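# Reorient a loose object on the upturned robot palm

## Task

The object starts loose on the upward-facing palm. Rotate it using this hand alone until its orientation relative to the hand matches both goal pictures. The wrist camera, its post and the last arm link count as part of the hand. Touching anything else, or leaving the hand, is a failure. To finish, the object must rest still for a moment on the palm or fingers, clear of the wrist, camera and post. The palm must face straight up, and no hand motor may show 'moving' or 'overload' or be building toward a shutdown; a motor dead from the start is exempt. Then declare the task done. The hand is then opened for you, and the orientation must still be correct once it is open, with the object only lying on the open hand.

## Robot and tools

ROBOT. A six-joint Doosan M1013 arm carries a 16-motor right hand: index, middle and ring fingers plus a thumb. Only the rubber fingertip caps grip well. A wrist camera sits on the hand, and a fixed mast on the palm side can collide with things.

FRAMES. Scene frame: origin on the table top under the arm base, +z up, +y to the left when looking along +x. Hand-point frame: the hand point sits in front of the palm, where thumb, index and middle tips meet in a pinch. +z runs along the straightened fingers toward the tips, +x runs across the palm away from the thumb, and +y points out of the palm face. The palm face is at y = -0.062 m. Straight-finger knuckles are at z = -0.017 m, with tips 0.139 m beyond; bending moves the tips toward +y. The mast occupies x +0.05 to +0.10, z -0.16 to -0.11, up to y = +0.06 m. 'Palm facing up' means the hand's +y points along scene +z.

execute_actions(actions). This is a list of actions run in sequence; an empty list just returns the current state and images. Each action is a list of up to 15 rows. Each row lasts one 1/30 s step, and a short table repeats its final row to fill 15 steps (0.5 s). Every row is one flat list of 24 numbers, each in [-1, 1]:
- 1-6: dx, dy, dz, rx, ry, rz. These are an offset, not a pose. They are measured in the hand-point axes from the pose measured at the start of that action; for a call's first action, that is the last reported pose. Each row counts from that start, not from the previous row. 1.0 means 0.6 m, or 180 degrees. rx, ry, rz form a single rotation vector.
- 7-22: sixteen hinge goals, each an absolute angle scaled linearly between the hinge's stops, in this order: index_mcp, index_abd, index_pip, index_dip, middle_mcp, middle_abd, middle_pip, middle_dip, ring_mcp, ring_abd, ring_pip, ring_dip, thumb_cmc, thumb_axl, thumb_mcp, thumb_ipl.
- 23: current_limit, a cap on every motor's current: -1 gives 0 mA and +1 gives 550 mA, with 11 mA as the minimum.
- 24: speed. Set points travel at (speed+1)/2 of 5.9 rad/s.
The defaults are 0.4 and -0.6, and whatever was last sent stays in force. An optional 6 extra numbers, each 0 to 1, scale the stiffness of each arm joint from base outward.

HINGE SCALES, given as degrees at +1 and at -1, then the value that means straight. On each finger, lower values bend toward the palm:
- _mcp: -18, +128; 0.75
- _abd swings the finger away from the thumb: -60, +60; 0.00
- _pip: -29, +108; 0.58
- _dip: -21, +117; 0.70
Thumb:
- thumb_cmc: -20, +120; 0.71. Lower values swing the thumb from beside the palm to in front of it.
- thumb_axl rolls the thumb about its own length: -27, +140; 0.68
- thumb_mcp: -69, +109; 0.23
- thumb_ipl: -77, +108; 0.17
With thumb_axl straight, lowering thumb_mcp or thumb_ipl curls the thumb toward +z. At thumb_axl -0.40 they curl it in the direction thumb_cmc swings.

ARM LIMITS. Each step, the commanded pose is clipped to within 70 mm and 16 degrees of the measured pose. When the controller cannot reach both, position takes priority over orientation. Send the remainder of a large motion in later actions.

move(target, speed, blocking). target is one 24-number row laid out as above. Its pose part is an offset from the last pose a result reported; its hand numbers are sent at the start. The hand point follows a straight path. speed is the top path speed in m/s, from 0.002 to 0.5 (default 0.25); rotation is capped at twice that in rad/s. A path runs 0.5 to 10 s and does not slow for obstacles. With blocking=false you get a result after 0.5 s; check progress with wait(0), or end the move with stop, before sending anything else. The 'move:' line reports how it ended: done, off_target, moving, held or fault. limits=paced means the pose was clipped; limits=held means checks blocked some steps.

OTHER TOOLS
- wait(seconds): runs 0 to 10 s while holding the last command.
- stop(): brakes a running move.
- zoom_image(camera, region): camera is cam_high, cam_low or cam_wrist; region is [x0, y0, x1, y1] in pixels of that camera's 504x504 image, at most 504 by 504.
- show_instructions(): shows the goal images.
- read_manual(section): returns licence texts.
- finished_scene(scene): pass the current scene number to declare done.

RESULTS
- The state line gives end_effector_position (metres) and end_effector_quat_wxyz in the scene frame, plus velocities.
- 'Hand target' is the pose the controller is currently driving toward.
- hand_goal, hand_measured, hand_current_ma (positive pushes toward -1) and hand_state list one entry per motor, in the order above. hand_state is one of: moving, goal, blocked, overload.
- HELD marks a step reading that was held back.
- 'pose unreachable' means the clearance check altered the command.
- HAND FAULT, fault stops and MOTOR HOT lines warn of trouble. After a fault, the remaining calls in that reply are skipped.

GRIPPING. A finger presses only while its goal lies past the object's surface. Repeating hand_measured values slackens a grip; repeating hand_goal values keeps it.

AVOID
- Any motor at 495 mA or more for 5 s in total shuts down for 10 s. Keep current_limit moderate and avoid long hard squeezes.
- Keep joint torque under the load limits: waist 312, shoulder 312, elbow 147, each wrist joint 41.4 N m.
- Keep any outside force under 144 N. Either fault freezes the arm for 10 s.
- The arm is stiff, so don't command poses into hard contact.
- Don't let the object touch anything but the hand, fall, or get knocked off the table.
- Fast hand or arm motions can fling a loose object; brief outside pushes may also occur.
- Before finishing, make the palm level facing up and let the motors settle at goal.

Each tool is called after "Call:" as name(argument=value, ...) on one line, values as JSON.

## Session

Call:
show_instructions()

Call:
execute_actions(actions=[])

Reference images for this scene: goal picture from the wrist camera place, goal picture looking into the palm.

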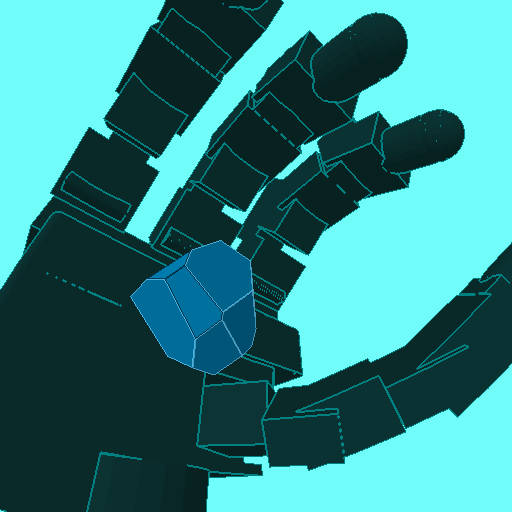

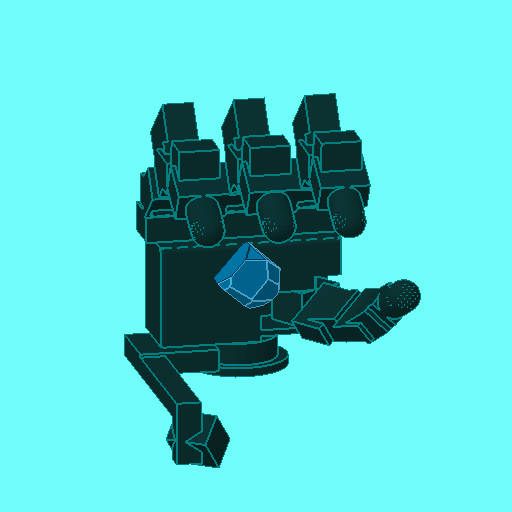

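Scene clock: 0.00 s.
end_effector_position=(+0.7091, +0.0047, +0.5385) hand_goal=(+0.046, +0.000, -0.008, +0.280, +0.046, +0.000, -0.008, +0.280, +0.046, +0.000, -0.008, +0.280, -0.104, +0.266, +0.032, -0.018) hand_measured=(+0.062, +0.000, -0.006, +0.282, +0.062, +0.000, -0.006, +0.282, +0.060, +0.000, -0.006, +0.282, -0.090, +0.270, +0.034, -0.016) hand_current_ma=(+89, +0, +14, +12, +84, +0, +13, +12, +84, +0, +14, +12, +72, +26, +11, +11) hand_state=(goal, goal, goal, goal, goal, goal, goal, goal, goal, goal, goal, goal, goal, goal, goal, goal) hand_current_limit=0.40 hand_speed=-0.60 end_effector_quat_wxyz=(+0.693, +0.709, +0.094, +0.092) end_effector_velocity=(-0.000, -0.000, +0.000) end_effector_angular_velocity=(-0.001, +0.001, -0.001)
Joint positions: [ 0.288  0.414  1.755 -1.522  1.605 -0.97 ]
Joint velocities: [-0.    -0.     0.    -0.     0.001 -0.001]
Hand target: +0.709, +0.005, +0.538; +0.693, +0.709, +0.094, +0.092
Joint stiffness scale: [1. 1. 1. 1. 1. 1.]
camera_calibration (this result's frames):
cam_wrist: T_world_to_cam=[[-0.73348, -0.199277, 0.649843, 0.202251], [-0.610548, 0.61334, -0.501044, 0.653039], [-0.298728, -0.764266, -0.57154, 0.645328], [0, 0, 0, 1]] pos_world=[0.739836, 0.132972, 0.564601]

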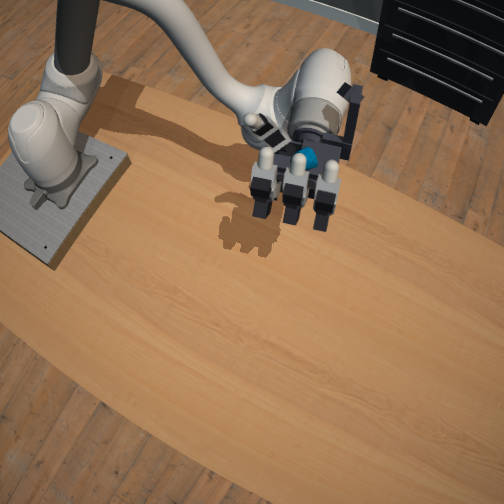

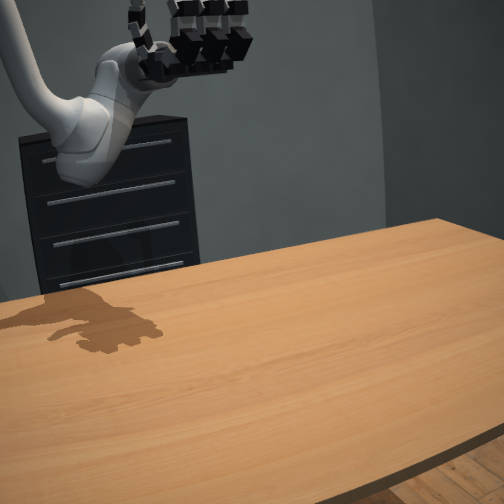

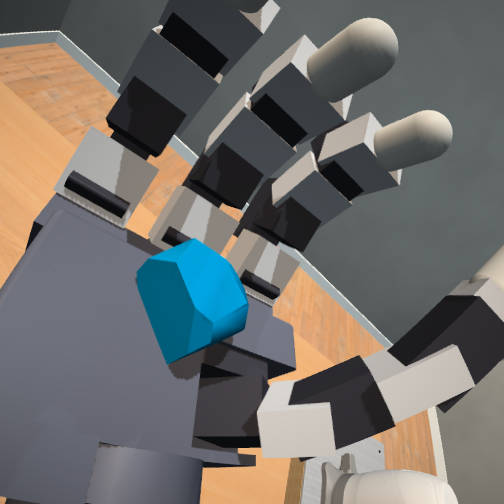

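Call:
move(target=[0,-0.1,0.3,0,0,0, 0.6,0,0.5,0.6, 0.6,0,0.5,0.6, 0.6,0,0.5,0.6, 0.5,0.266,0.03,-0.02, 0.4,-0.6], speed=0.1)

Call:
zoom_image(camera="cam_high", region=[230,220,370,360])

Call:
zoom_image(camera="cam_wrist", region=[80,180,320,420])

Scene clock: 8.73 s.
end_effector_position=(+0.7540, -0.1662, +0.4773) hand_goal=(+0.600, +0.000, +0.500, +0.600, +0.600, +0.000, +0.500, +0.600, +0.600, +0.000, +0.500, +0.600, +0.500, +0.266, +0.030, -0.020) hand_measured=(+0.610, +0.000, +0.500, +0.598, +0.610, +0.000, +0.500, +0.598, +0.610, +0.000, +0.500, +0.598, +0.510, +0.270, +0.032, -0.018) hand_current_ma=(+58, +0, +5, -11, +54, +0, +5, -11, +54, +0, +5, -11, +49, +25, +12, +12) hand_state=(goal, goal, goal, goal, goal, goal, goal, goal, goal, goal, goal, goal, goal, goal, goal, goal) hand_current_limit=0.40 hand_speed=-0.60 end_effector_quat_wxyz=(+0.694, +0.709, +0.091, +0.090) end_effector_velocity=(+0.000, -0.001, -0.000) end_effector_angular_velocity=(-0.001, -0.000, +0.000)
Joint positions: [ 0.04   0.481  1.786 -1.677  1.417 -0.866]
Joint velocities: [-0.001  0.     0.    -0.002 -0.     0.001]
Hand target: +0.756, -0.168, +0.474; +0.693, +0.709, +0.094, +0.092
Off the commanded pose: 0.004 m, 0 deg.
Joint stiffness scale: [1. 1. 1. 1. 1. 1.]
move: off_target
camera_calibration (this result's frames):
cam_wrist: T_world_to_cam=[[-0.736381, -0.192847, 0.648501, 0.244788], [-0.605244, 0.616136, -0.50404, 0.752525], [-0.302363, -0.763666, -0.57043, 0.495512], [0, 0, 0, 1]] pos_world=[0.785543, -0.0380454, 0.503212]

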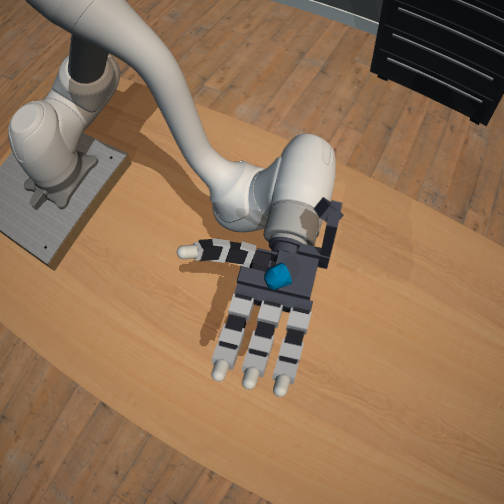

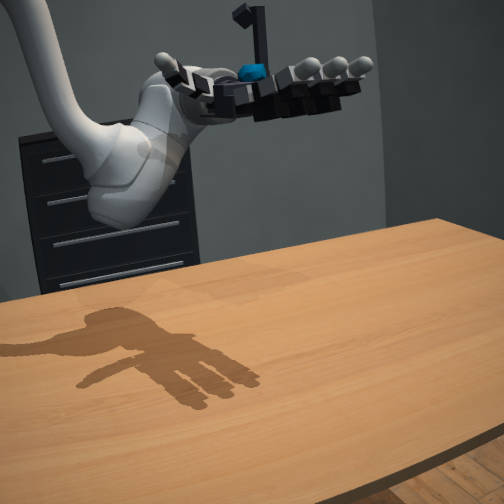

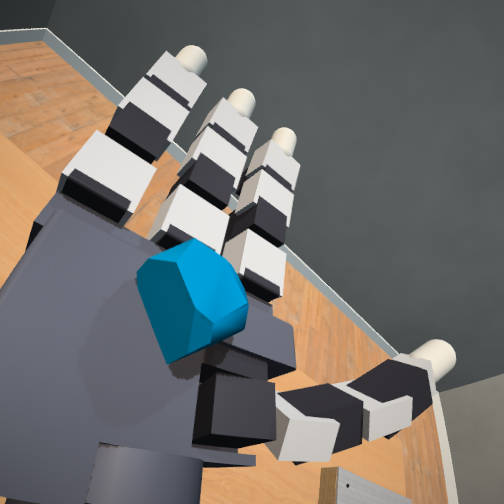

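Region (230, 220, 370, 360) of cam_high's 504x504 image, scaled by 3.600, with more detail than that image has.

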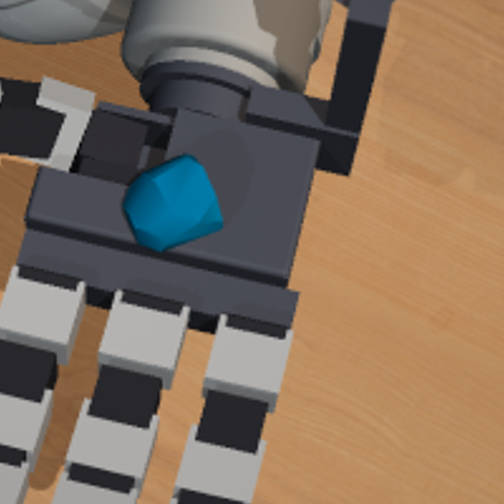

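Region (80, 180, 320, 420) of cam_wrist's 504x504 image, scaled by 2.100, with more detail than that image has.

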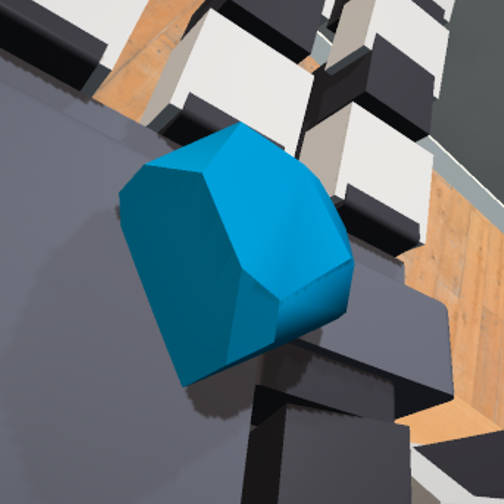

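Call:
move(target=[0,0,0,0,0,0, -0.6,-0.3,0.58,0.6, 0.3,0,0.5,0.6, 0.3,0,0.5,0.6, -0.3,0.68,0.0,0.1, 0.4,-0.6])

Call:
move(target=[0,0,0,0.1,0,0.04, -0.6,-0.3,0.58,0.6, 0.3,0,0.5,0.6, 0.3,0,0.5,0.6, -0.3,0.68,0.0,0.1, 0.4,-0.6], speed=0.06)

Call:
zoom_image(camera="cam_high", region=[230,200,370,340])

Scene clock: 35.63 s.
end_effector_position=(+0.7540, -0.1662, +0.4773) hand_goal=(-0.600, -0.300, +0.580, +0.600, +0.300, +0.000, +0.500, +0.600, +0.300, +0.000, +0.500, +0.600, -0.300, +0.680, +0.000, +0.100) hand_measured=(-0.598, -0.298, +0.582, +0.602, +0.308, -0.002, +0.500, +0.598, +0.322, +0.000, +0.502, +0.598, -0.288, +0.680, +0.000, +0.098) hand_current_ma=(+12, +6, +12, +8, +45, -14, +0, -9, +130, +0, +5, -10, +60, -5, +0, -14) hand_state=(goal, goal, goal, goal, goal, goal, goal, goal, blocked, goal, goal, goal, goal, goal, goal, goal) hand_current_limit=0.40 hand_speed=-0.60 end_effector_quat_wxyz=(+0.694, +0.709, +0.091, +0.090) end_effector_velocity=(-0.000, -0.000, -0.000) end_effector_angular_velocity=(+0.000, +0.001, +0.000)
Joint positions: [ 0.04   0.481  1.786 -1.677  1.417 -0.866]
Joint velocities: [-0.    -0.     0.    -0.    -0.001 -0.   ]
Hand target: +0.754, -0.166, +0.477; +0.694, +0.709, +0.091, +0.090
Off the commanded pose: 0.000 m, 0 deg.
Joint stiffness scale: [1. 1. 1. 1. 1. 1.]
move: done
camera_calibration (this result's frames):
cam_wrist: T_world_to_cam=[[-0.736401, -0.192942, 0.64845, 0.244831], [-0.605292, 0.616051, -0.504086, 0.752625], [-0.302219, -0.763711, -0.570447, 0.49537], [0, 0, 0, 1]] pos_world=[0.785562, -0.0380978, 0.50321]

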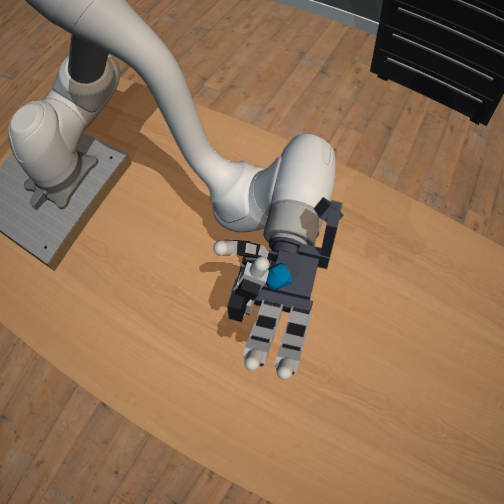

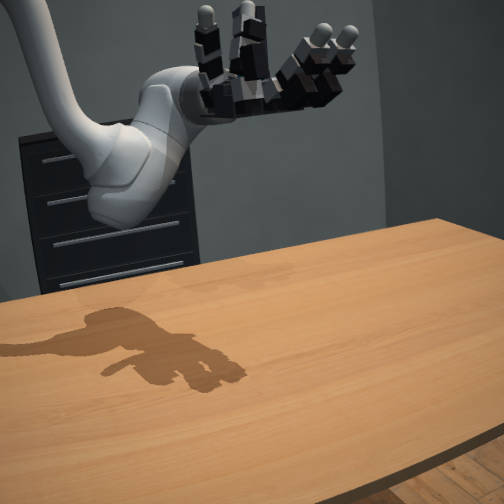

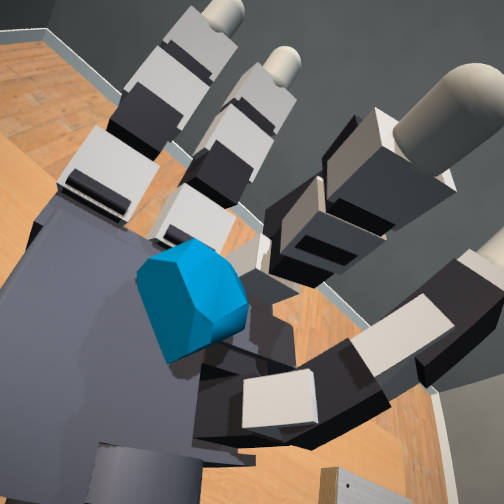

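Scene clock: 38.73 s.
end_effector_position=(+0.7514, -0.1681, +0.4756) hand_goal=(-0.600, -0.300, +0.580, +0.600, +0.300, +0.000, +0.500, +0.600, +0.300, +0.000, +0.500, +0.600, -0.300, +0.680, +0.000, +0.100) hand_measured=(-0.598, -0.298, +0.582, +0.602, +0.310, -0.002, +0.500, +0.598, +0.322, +0.000, +0.502, +0.598, -0.288, +0.680, -0.002, +0.098) hand_current_ma=(+12, +6, +12, +8, +54, -11, +3, -9, +128, +0, +5, -10, +59, -5, -10, -14) hand_state=(goal, goal, goal, goal, goal, goal, goal, goal, blocked, goal, goal, goal, goal, goal, goal, goal) hand_current_limit=0.40 hand_speed=-0.60 end_effector_quat_wxyz=(+0.571, +0.811, +0.058, +0.114) end_effector_velocity=(-0.000, +0.000, -0.001) end_effector_angular_velocity=(+0.010, -0.001, -0.000)
Joint positions: [ 0.055  0.406  1.725 -1.381  1.251 -0.946]
Joint velocities: [ 0.    -0.002 -0.001  0.009 -0.004 -0.002]
Hand target: +0.754, -0.166, +0.477; +0.568, +0.813, +0.059, +0.118
Off the commanded pose: 0.004 m, 1 deg.
Joint stiffness scale: [1. 1. 1. 1. 1. 1.]
move: off_target
camera_calibration (this result's frames):
cam_wrist: T_world_to_cam=[[-0.762016, -0.379026, 0.525043, 0.290314], [-0.582669, 0.755093, -0.300553, 0.660876], [-0.282539, -0.534953, -0.79624, 0.623295], [0, 0, 0, 1]] pos_world=[0.782401, -0.0555527, 0.542493]

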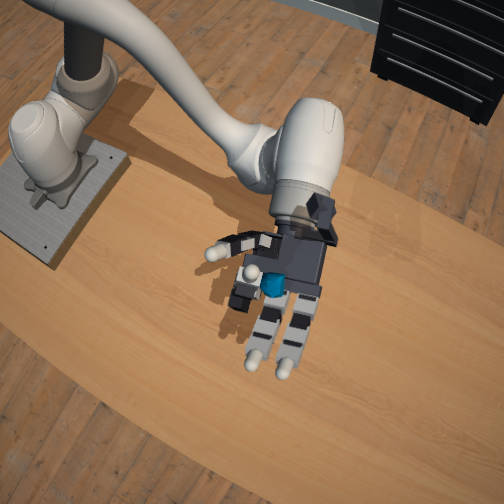

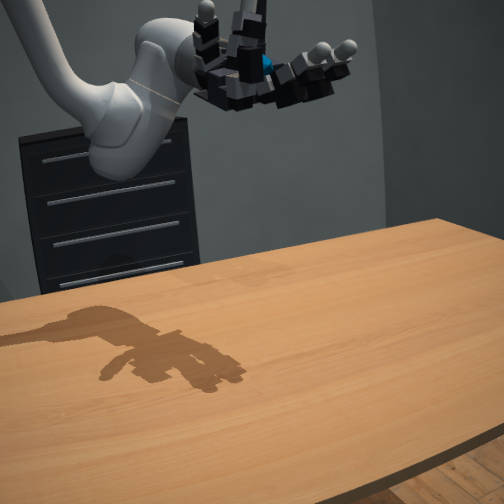

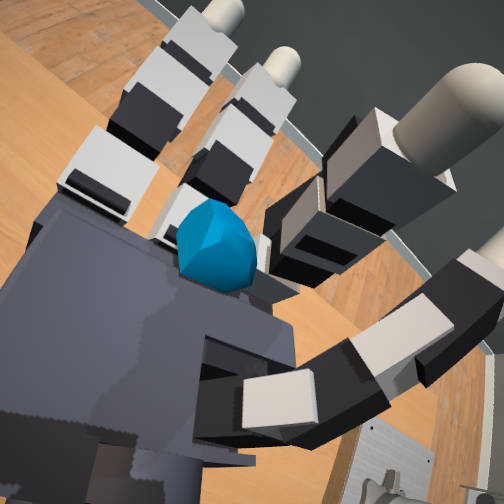

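Region (230, 200, 370, 340) of cam_high's 504x504 image, scaled by 3.600, with more detail than that image has.

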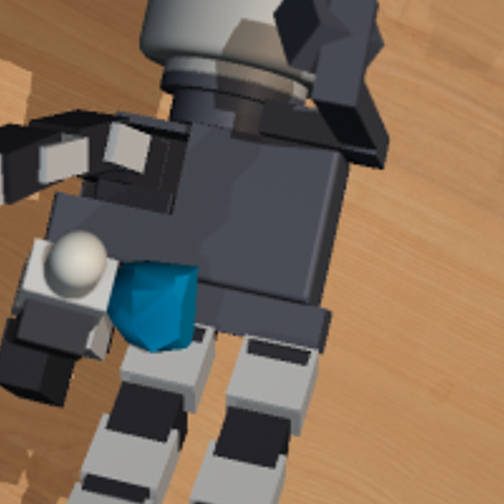

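Call:
move(target=[0,0,0,-0.2,0,0, -0.6,-0.3,0.58,0.6, 0.3,0,0.5,0.6, 0.3,0,0.5,0.6, -0.3,0.68,0.0,0.1, 0.4,-0.6], speed=0.1)

Call:
zoom_image(camera="cam_high", region=[230,220,370,360])

Scene clock: 48.03 s.
end_effector_position=(+0.7531, -0.1676, +0.4762) hand_goal=(-0.600, -0.300, +0.580, +0.600, +0.300, +0.000, +0.500, +0.600, +0.300, +0.000, +0.500, +0.600, -0.300, +0.680, +0.000, +0.100) hand_measured=(-0.602, -0.298, +0.582, +0.602, +0.310, -0.002, +0.500, +0.598, +0.318, +0.000, +0.502, +0.598, -0.288, +0.680, -0.002, +0.098) hand_current_ma=(-8, +6, +8, +8, +56, -9, +4, -9, +107, +0, +5, -10, +59, -5, -11, -14) hand_state=(goal, goal, goal, goal, goal, goal, goal, goal, goal, goal, goal, goal, goal, goal, goal, goal) hand_current_limit=0.40 hand_speed=-0.60 end_effector_quat_wxyz=(+0.791, +0.598, +0.021, +0.127) end_effector_velocity=(-0.000, +0.000, +0.000) end_effector_angular_velocity=(-0.010, -0.003, -0.001)
Joint positions: [-0.006  0.593  1.758 -1.896  1.657 -0.654]
Joint velocities: [-0.002  0.002  0.001 -0.007  0.008  0.003]
Hand target: +0.751, -0.168, +0.476; +0.794, +0.594, +0.020, +0.126
Off the commanded pose: 0.002 m, 1 deg.
Joint stiffness scale: [1. 1. 1. 1. 1. 1.]
move: done
camera_calibration (this result's frames):
cam_wrist: T_world_to_cam=[[-0.851742, 0.00414557, 0.523944, 0.423763], [-0.461799, 0.466488, -0.754407, 0.738397], [-0.247541, -0.884518, -0.395413, 0.348635], [0, 0, 0, 1]] pos_world=[0.788229, -0.0378365, 0.472879]

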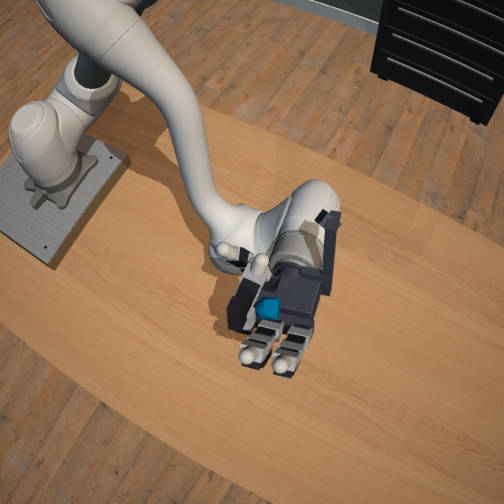

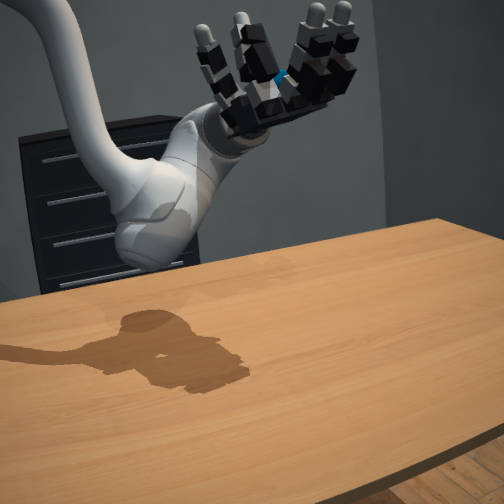

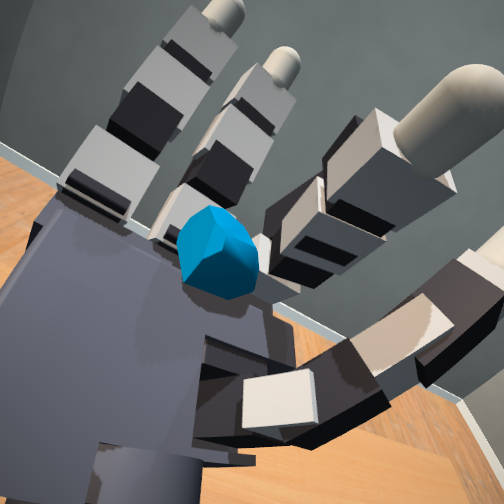

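Region (230, 220, 370, 360) of cam_high's 504x504 image, scaled by 3.600, with more detail than that image has.

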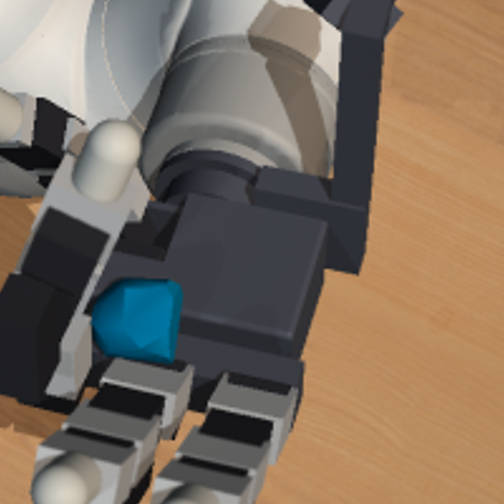

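Call:
move(target=[0,0,0,0.06,0,0, -1,-0.3,0.58,0.6, 0.5,0,0.5,0.6, 0.3,0,0.5,0.6, -0.1,0.68,0.0,0.1, 0.4,-0.8], speed=0.1)

Call:
zoom_image(camera="cam_high", region=[230,220,370,360])

Scene clock: 54.03 s.
end_effector_position=(+0.7522, -0.1684, +0.4772) hand_goal=(-1.000, -0.300, +0.580, +0.600, +0.500, +0.000, +0.500, +0.600, +0.300, +0.000, +0.500, +0.600, -0.100, +0.680, +0.000, +0.100) hand_measured=(-1.000, -0.298, +0.580, +0.602, +0.510, -0.002, +0.500, +0.598, +0.318, +0.000, +0.502, +0.598, -0.094, +0.680, -0.002, +0.098) hand_current_ma=(-1, +6, +2, +8, +50, -9, +4, -9, +101, +0, +5, -10, +31, -4, -11, -14) hand_state=(goal, goal, goal, goal, goal, goal, goal, goal, goal, goal, goal, goal, goal, goal, goal, goal) hand_current_limit=0.40 hand_speed=-0.80 end_effector_quat_wxyz=(+0.735, +0.666, +0.030, +0.124) end_effector_velocity=(-0.000, -0.001, -0.001) end_effector_angular_velocity=(+0.010, +0.003, +0.000)
Joint positions: [ 0.024  0.537  1.758 -1.76   1.528 -0.711]
Joint velocities: [ 0.001 -0.002  0.     0.008 -0.008 -0.003]
Hand target: +0.753, -0.168, +0.476; +0.731, +0.670, +0.033, +0.125
Off the commanded pose: 0.002 m, 1 deg.
Joint stiffness scale: [1. 1. 1. 1. 1. 1.]
move: done
camera_calibration (this result's frames):
cam_wrist: T_world_to_cam=[[-0.830285, -0.103704, 0.547605, 0.376934], [-0.497719, 0.580106, -0.644789, 0.732946], [-0.250801, -0.807913, -0.533269, 0.429269], [0, 0, 0, 1]] pos_world=[0.785425, -0.0392847, 0.4951]

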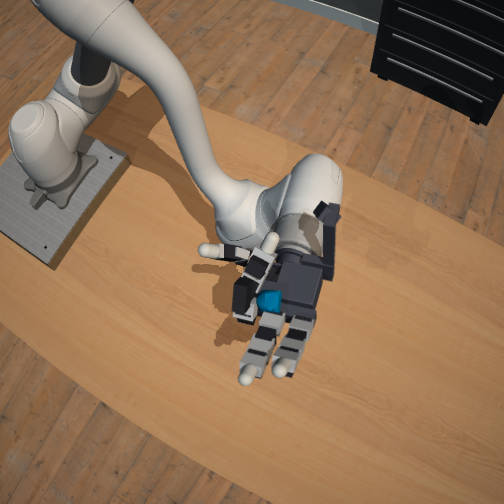

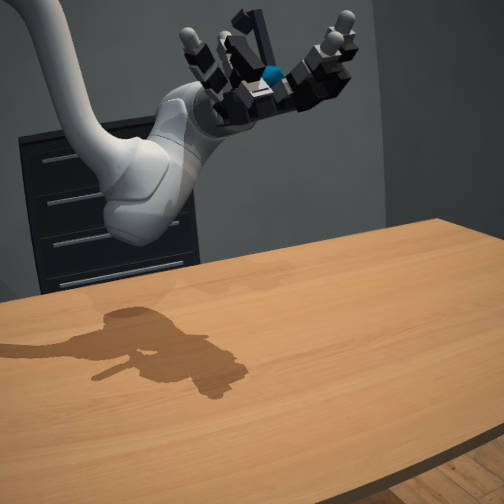

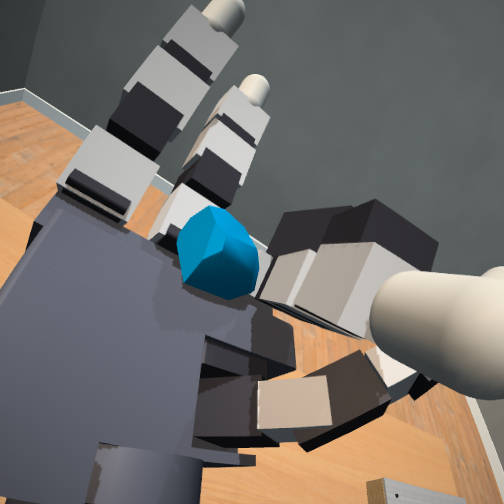

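Region (230, 220, 370, 360) of cam_high's 504x504 image, scaled by 3.600, with more detail than that image has.

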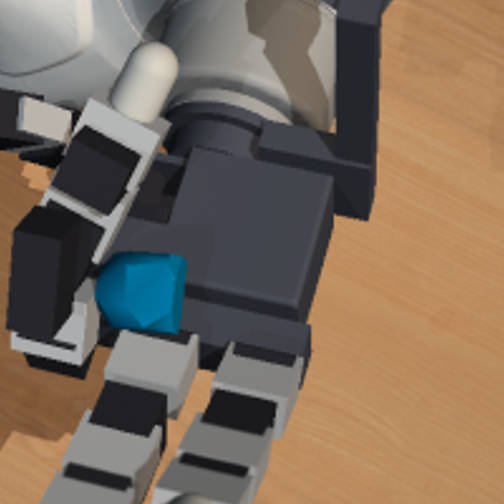

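Call:
move(target=[0,0,0,0.03,0,0, -1,-0.1,-0.44,1, 0.1,0,0.5,0.6, 0.1,0,0.5,0.6, 0.6,0.68,0.2,0.1, 0.4,-0.7], speed=0.1)

Call:
move(target=[0,0,0,0,0,0, -1,-0.8,-0.44,1, 0.1,0,0.5,0.6, 0.1,0,0.5,0.6, 0.6,0.68,0.2,0.1, 0.4,-0.85])

Call:
zoom_image(camera="cam_high", region=[230,220,370,360])

Scene clock: 72.37 s.
end_effector_position=(+0.7502, -0.1694, +0.4763) hand_goal=(-1.000, -0.100, -0.440, +1.000, +0.100, +0.000, +0.500, +0.600, +0.100, +0.000, +0.500, +0.600, +0.600, +0.680, +0.200, +0.100) hand_measured=(-0.990, -0.102, -0.414, +0.996, +0.120, -0.002, +0.500, +0.598, +0.118, +0.000, +0.502, +0.598, +0.616, +0.680, +0.198, +0.098) hand_current_ma=(+51, -12, +132, -19, +107, -9, +4, -9, +101, +0, +5, -10, +84, -2, -13, -13) hand_state=(goal, goal, blocked, goal, goal, goal, goal, goal, goal, goal, goal, goal, goal, goal, goal, goal) hand_current_limit=0.40 hand_speed=-0.70 end_effector_quat_wxyz=(+0.705, +0.698, +0.035, +0.120) end_effector_velocity=(-0.000, +0.000, -0.000) end_effector_angular_velocity=(-0.000, +0.002, -0.000)
Joint positions: [ 0.034  0.51   1.758 -1.691  1.47  -0.747]
Joint velocities: [ 0.     0.     0.001  0.     0.    -0.001]
Hand target: +0.752, -0.168, +0.477; +0.702, +0.700, +0.036, +0.123
Off the commanded pose: 0.002 m, 1 deg.
Joint stiffness scale: [1. 1. 1. 1. 1. 1.]
move: done
camera_calibration (this result's frames):
cam_wrist: T_world_to_cam=[[-0.817537, -0.154146, 0.554863, 0.354109], [-0.514392, 0.628656, -0.58326, 0.723417], [-0.25891, -0.762254, -0.593241, 0.46979], [0, 0, 0, 1]] pos_world=[0.78325, -0.0420971, 0.504157]

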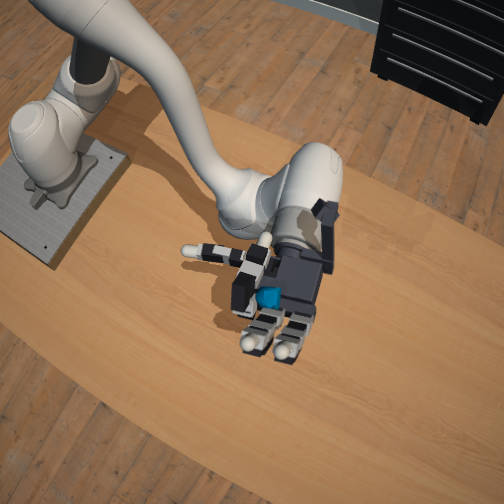

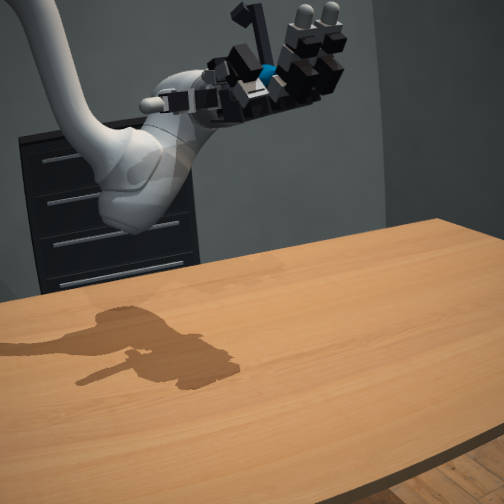

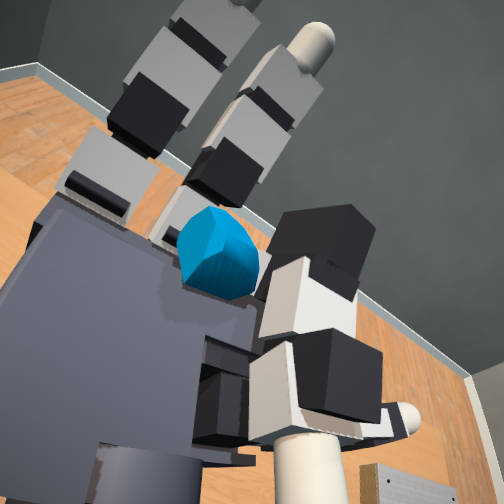

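Scene clock: 74.10 s.
end_effector_position=(+0.7502, -0.1694, +0.4763) hand_goal=(-1.000, -0.800, -0.440, +1.000, +0.100, +0.000, +0.500, +0.600, +0.100, +0.000, +0.500, +0.600, +0.600, +0.680, +0.200, +0.100) hand_measured=(-0.964, -0.674, -0.420, +1.000, +0.120, -0.002, +0.500, +0.598, +0.118, +0.000, +0.502, +0.598, +0.616, +0.680, +0.198, +0.098) hand_current_ma=(+188, +385, +97, -1, +107, -9, +4, -9, +101, +0, +5, -10, +84, -2, -13, -13) hand_state=(blocked, blocked, goal, goal, goal, goal, goal, goal, goal, goal, goal, goal, goal, goal, goal, goal) hand_current_limit=0.40 hand_speed=-0.85 end_effector_quat_wxyz=(+0.705, +0.698, +0.035, +0.120) end_effector_velocity=(-0.000, +0.000, -0.000) end_effector_angular_velocity=(+0.000, +0.000, -0.000)
Joint positions: [ 0.034  0.51   1.758 -1.691  1.47  -0.747]
Joint velocities: [ 0. -0.  0.  0.  0. -0.]
Hand target: +0.750, -0.169, +0.476; +0.705, +0.698, +0.035, +0.120
Off the commanded pose: 0.000 m, 0 deg.
Joint stiffness scale: [1. 1. 1. 1. 1. 1.]
move: done
camera_calibration (this result's frames):
cam_wrist: T_world_to_cam=[[-0.817537, -0.154146, 0.554862, 0.354109], [-0.514392, 0.628656, -0.58326, 0.723417], [-0.25891, -0.762254, -0.593241, 0.469789], [0, 0, 0, 1]] pos_world=[0.78325, -0.042097, 0.504157]

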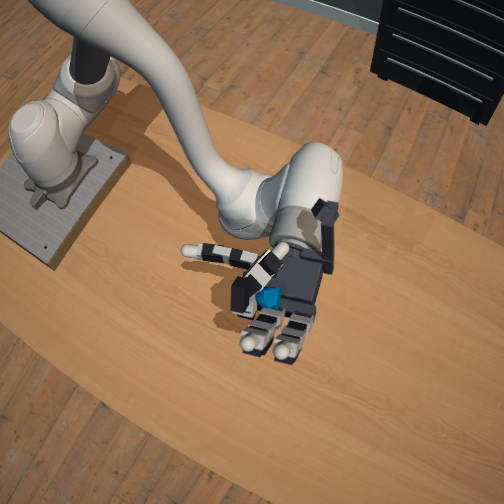

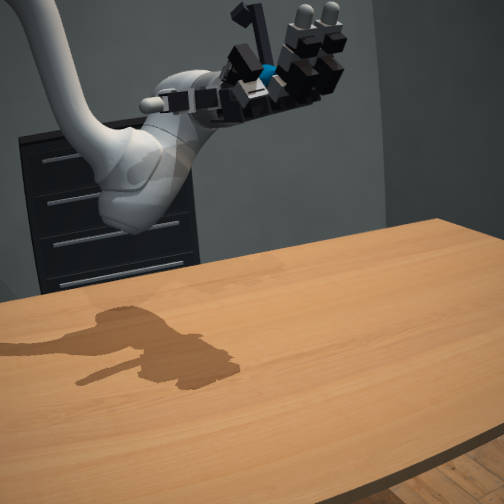

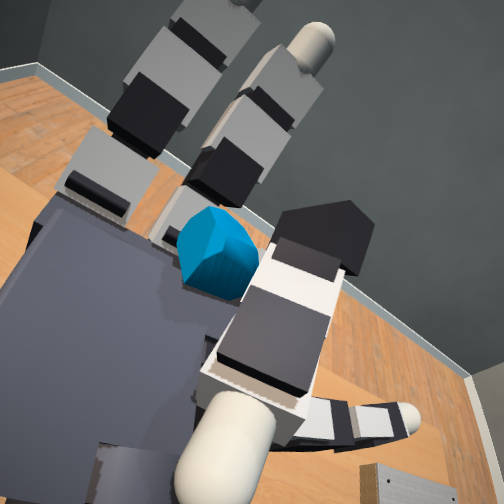

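Region (230, 220, 370, 360) of cam_high's 504x504 image, scaled by 3.600, with more detail than that image has.

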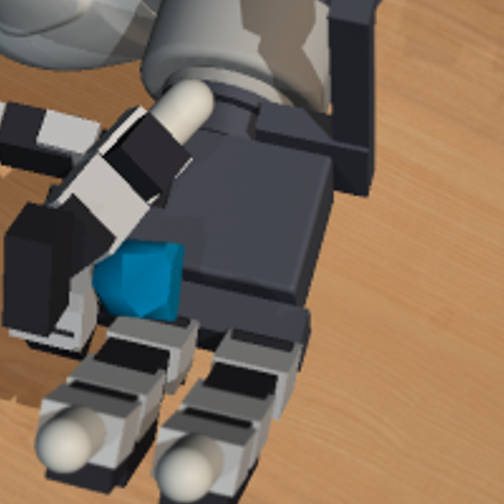

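Call:
move(target=[0,0,0,-0.125,0,0, -0.6,0,0.58,0.6, 0.3,0,0.5,0.6, 0.3,0,0.5,0.6, -0.3,0.68,0.0,0.1, 0.4,-0.5], speed=0.07)

Call:
zoom_image(camera="cam_high", region=[230,220,370,360])

Scene clock: 82.43 s.
end_effector_position=(+0.7504, -0.1692, +0.4746) hand_goal=(-0.600, +0.000, +0.580, +0.600, +0.300, +0.000, +0.500, +0.600, +0.300, +0.000, +0.500, +0.600, -0.300, +0.680, +0.000, +0.100) hand_measured=(-0.606, -0.002, +0.576, +0.602, +0.308, -0.002, +0.500, +0.598, +0.308, +0.000, +0.502, +0.598, -0.286, +0.680, +0.000, +0.098) hand_current_ma=(-36, -10, -21, +11, +46, -9, +4, -9, +46, +0, +5, -10, +73, +0, +6, -12) hand_state=(goal, goal, goal, goal, goal, goal, goal, goal, goal, goal, goal, goal, goal, goal, goal, goal) hand_current_limit=0.40 hand_speed=-0.50 end_effector_quat_wxyz=(+0.825, +0.551, +0.015, +0.124) end_effector_velocity=(-0.000, +0.000, +0.000) end_effector_angular_velocity=(-0.011, -0.002, -0.001)
Joint positions: [-0.033  0.628  1.758 -1.977  1.748 -0.632]
Joint velocities: [-0.002  0.002  0.    -0.008  0.008  0.001]
Hand target: +0.750, -0.169, +0.476; +0.828, +0.547, +0.011, +0.125
Off the commanded pose: 0.002 m, 1 deg.
Joint stiffness scale: [1. 1. 1. 1. 1. 1.]
move: done
camera_calibration (this result's frames):
cam_wrist: T_world_to_cam=[[-0.86105, 0.0801638, 0.502162, 0.452548], [-0.437614, 0.386165, -0.812016, 0.732291], [-0.259012, -0.91894, -0.297427, 0.302216], [0, 0, 0, 1]] pos_world=[0.788404, -0.0413452, 0.457266]

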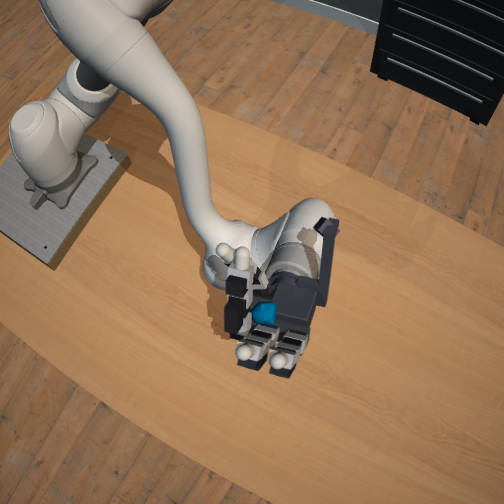

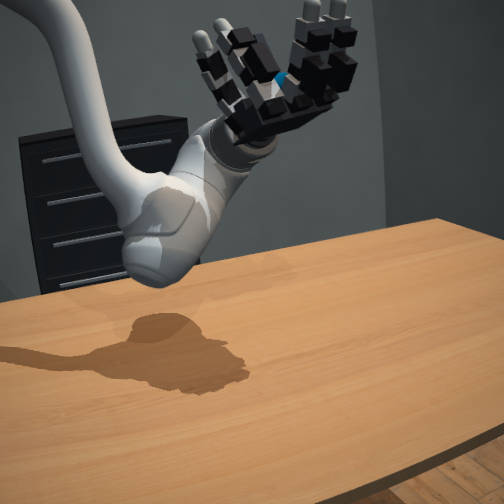

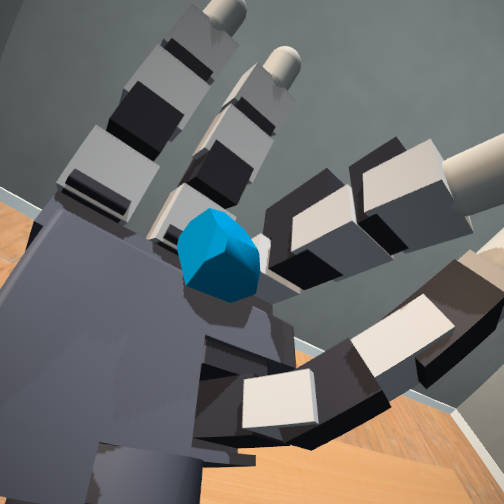

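Region (230, 220, 370, 360) of cam_high's 504x504 image, scaled by 3.600, with more detail than that image has.

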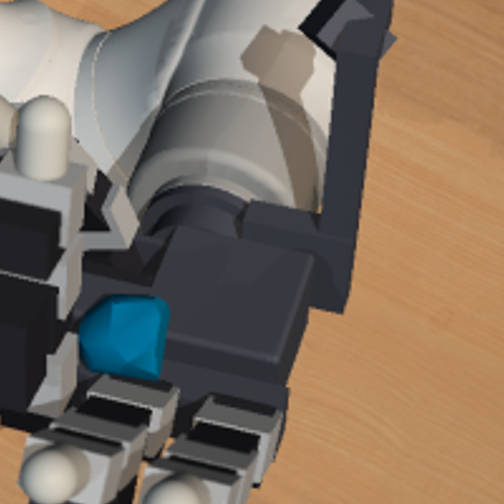

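Call:
move(target=[0,0,0,0.05,0,0.02, -0.6,0,0.58,0.6, -0.6,0,0.5,0.6, 0.3,0,0.5,0.6, -0.3,0.68,0.0,0.1, 0.4,-0.8], speed=0.1)

Call:
move(target=[0,0,0,0.0,0,0, -0.6,0,0.58,0.6, 0.3,0,0.5,0.6, 0.3,0,0.5,0.6, -0.3,0.68,0.0,0.1, 0.4,-0.5])

Call:
zoom_image(camera="cam_high", region=[230,220,370,360])

Scene clock: 91.57 s.
end_effector_position=(+0.7491, -0.1696, +0.4741) hand_goal=(-0.600, +0.000, +0.580, +0.600, -0.600, +0.000, +0.500, +0.600, +0.300, +0.000, +0.500, +0.600, -0.300, +0.680, +0.000, +0.100) hand_measured=(-0.606, -0.002, +0.576, +0.602, -0.466, -0.002, +0.500, +0.598, +0.308, +0.000, +0.502, +0.598, -0.286, +0.680, +0.000, +0.098) hand_current_ma=(-36, -9, -21, +11, +385, -9, +4, -9, +46, +0, +5, -10, +71, +0, +6, -12) hand_state=(goal, goal, goal, goal, blocked, goal, goal, goal, goal, goal, goal, goal, goal, goal, goal, goal) hand_current_limit=0.40 hand_speed=-0.80 end_effector_quat_wxyz=(+0.778, +0.611, +0.008, +0.145) end_effector_velocity=(-0.000, +0.000, +0.000) end_effector_angular_velocity=(-0.000, +0.000, -0.000)
Joint positions: [-0.001  0.585  1.758 -1.871  1.635 -0.615]
Joint velocities: [ 0.     0.    -0.     0.     0.001 -0.001]
Hand target: +0.750, -0.169, +0.475; +0.775, +0.614, +0.007, +0.148
Off the commanded pose: 0.001 m, 1 deg.
Joint stiffness scale: [1. 1. 1. 1. 1. 1.]
move: done
camera_calibration (this result's frames):
cam_wrist: T_world_to_cam=[[-0.871009, -0.027653, 0.490488, 0.44646], [-0.439339, 0.490608, -0.752519, 0.722283], [-0.219828, -0.870942, -0.439473, 0.347449], [0, 0, 0, 1]] pos_world=[0.782577, -0.0394033, 0.477243]

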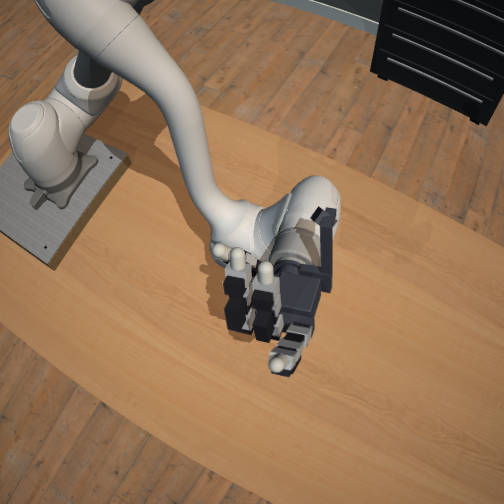

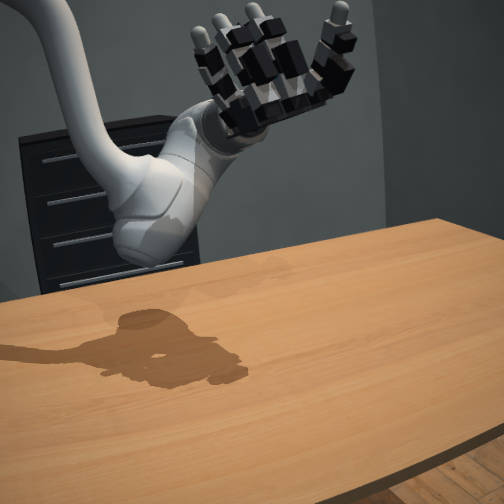

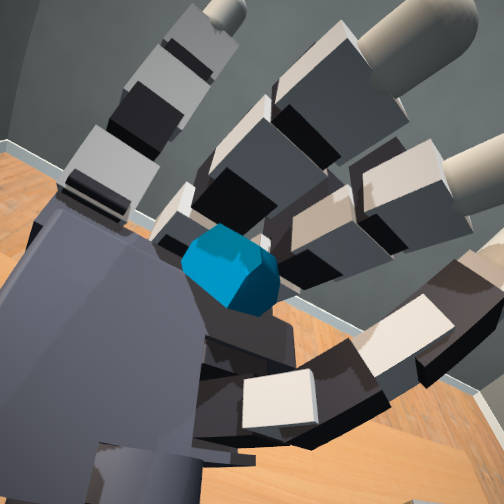

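Scene clock: 92.57 s.
end_effector_position=(+0.7491, -0.1696, +0.4741) hand_goal=(-0.600, +0.000, +0.580, +0.600, +0.300, +0.000, +0.500, +0.600, +0.300, +0.000, +0.500, +0.600, -0.300, +0.680, +0.000, +0.100) hand_measured=(-0.606, -0.002, +0.576, +0.602, +0.306, -0.002, +0.500, +0.598, +0.308, +0.000, +0.502, +0.598, -0.286, +0.680, +0.000, +0.098) hand_current_ma=(-36, -9, -21, +11, +35, -9, +4, -9, +46, +0, +5, -10, +71, +0, +6, -12) hand_state=(goal, goal, goal, goal, goal, goal, goal, goal, goal, goal, goal, goal, goal, goal, goal, goal) hand_current_limit=0.40 hand_speed=-0.50 end_effector_quat_wxyz=(+0.778, +0.611, +0.008, +0.145) end_effector_velocity=(-0.000, -0.000, -0.000) end_effector_angular_velocity=(+0.001, +0.001, +0.000)
Joint positions: [-0.001  0.585  1.758 -1.871  1.635 -0.615]
Joint velocities: [-0.    -0.     0.001  0.    -0.001 -0.   ]
Hand target: +0.749, -0.170, +0.474; +0.778, +0.611, +0.008, +0.145
Off the commanded pose: 0.000 m, 0 deg.
Joint stiffness scale: [1. 1. 1. 1. 1. 1.]
move: done
camera_calibration (this result's frames):
cam_wrist: T_world_to_cam=[[-0.871009, -0.0276532, 0.490488, 0.44646], [-0.439339, 0.490608, -0.752519, 0.722283], [-0.219828, -0.870942, -0.439473, 0.347449], [0, 0, 0, 1]] pos_world=[0.782577, -0.0394033, 0.477243]

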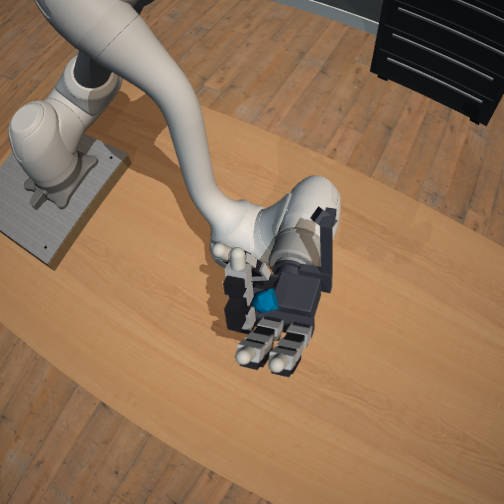

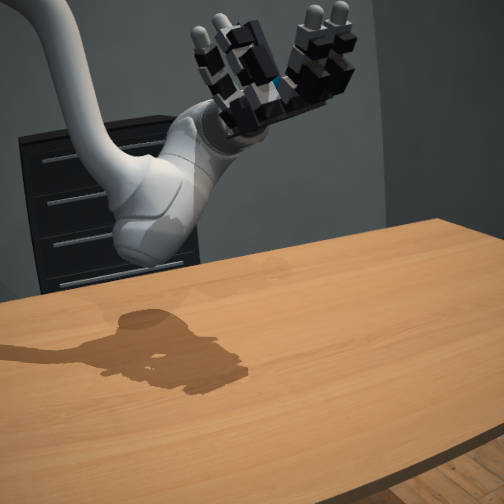

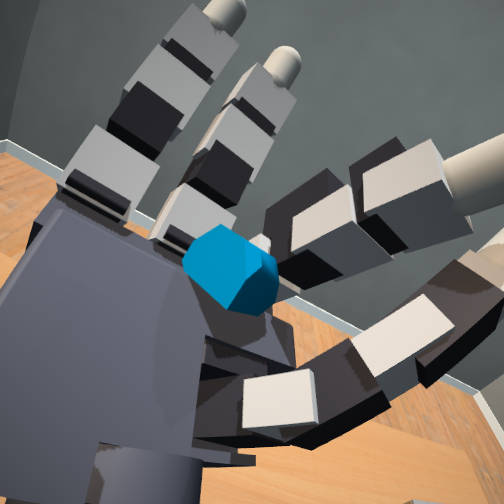

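Region (230, 220, 370, 360) of cam_high's 504x504 image, scaled by 3.600, with more detail than that image has.

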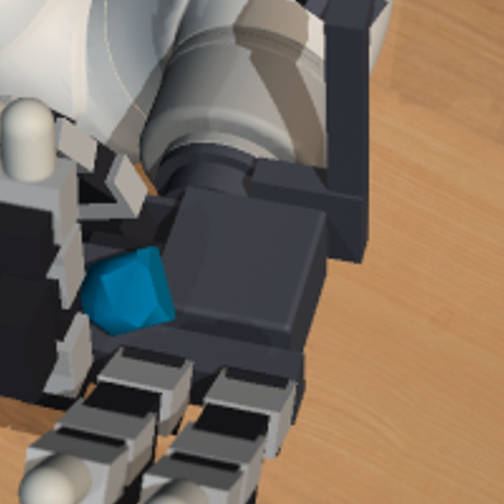

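Call:
move(target=[0,0,0,0.17,0,0, -0.9,0,0.58,0.6, 0.6,0,0.3,0.0, 0.4,0,0.3,0.0, -0.3,0.68,0.0,0.1, 0.4,-0.85], speed=0.08)

Call:
zoom_image(camera="cam_high", region=[230,200,370,340])

Scene clock: 101.37 s.
end_effector_position=(+0.7466, -0.1714, +0.4725) hand_goal=(-0.900, +0.000, +0.580, +0.600, +0.600, +0.000, +0.300, +0.000, +0.400, +0.000, +0.300, +0.000, -0.300, +0.680, +0.000, +0.100) hand_measured=(-0.720, -0.008, +0.594, +0.602, +0.610, -0.002, +0.306, +0.002, +0.408, +0.000, +0.306, +0.002, -0.278, +0.684, +0.006, +0.100) hand_current_ma=(+385, -41, +75, +14, +52, -9, +37, +15, +51, +0, +33, +14, +118, +20, +44, +0) hand_state=(blocked, goal, goal, goal, goal, goal, goal, goal, goal, goal, goal, goal, blocked, goal, goal, goal) hand_current_limit=0.40 hand_speed=-0.85 end_effector_quat_wxyz=(+0.593, +0.793, +0.044, +0.133) end_effector_velocity=(+0.000, -0.000, -0.001) end_effector_angular_velocity=(+0.008, +0.005, +0.001)
Joint positions: [ 0.051  0.416  1.748 -1.456  1.266 -0.854]
Joint velocities: [-0.    -0.001 -0.001  0.009 -0.005 -0.007]
Hand target: +0.749, -0.170, +0.474; +0.590, +0.795, +0.046, +0.137
Off the commanded pose: 0.003 m, 1 deg.
Joint stiffness scale: [1. 1. 1. 1. 1. 1.]
move: done
camera_calibration (this result's frames):
cam_wrist: T_world_to_cam=[[-0.790996, -0.350874, 0.501211, 0.32472], [-0.562388, 0.739571, -0.369805, 0.674516], [-0.240926, -0.574389, -0.782325, 0.573279], [0, 0, 0, 1]] pos_world=[0.77431, -0.055631, 0.535176]

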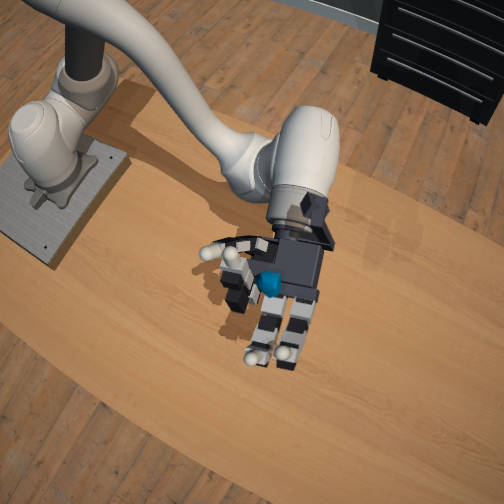

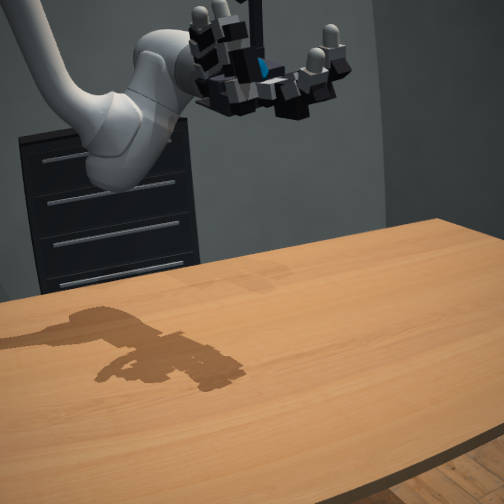

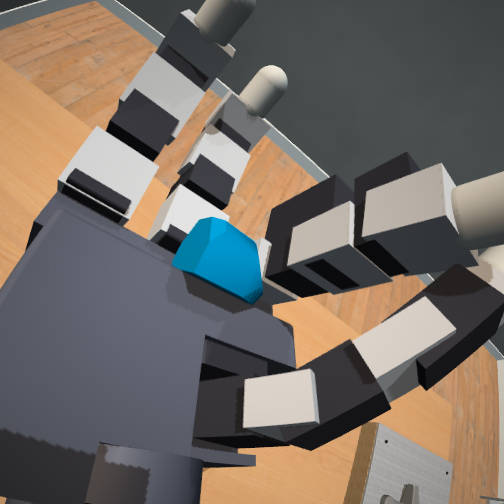

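Region (230, 200, 370, 340) of cam_high's 504x504 image, scaled by 3.600, with more detail than that image has.

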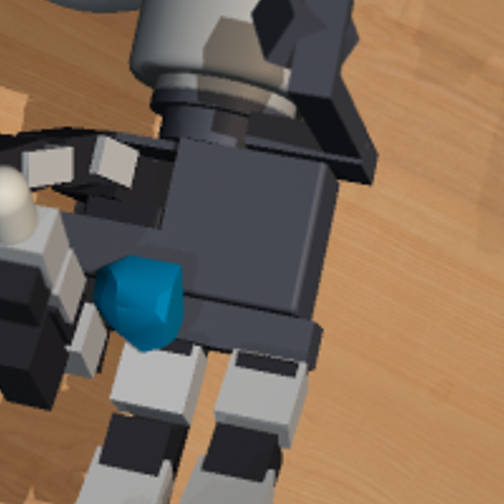

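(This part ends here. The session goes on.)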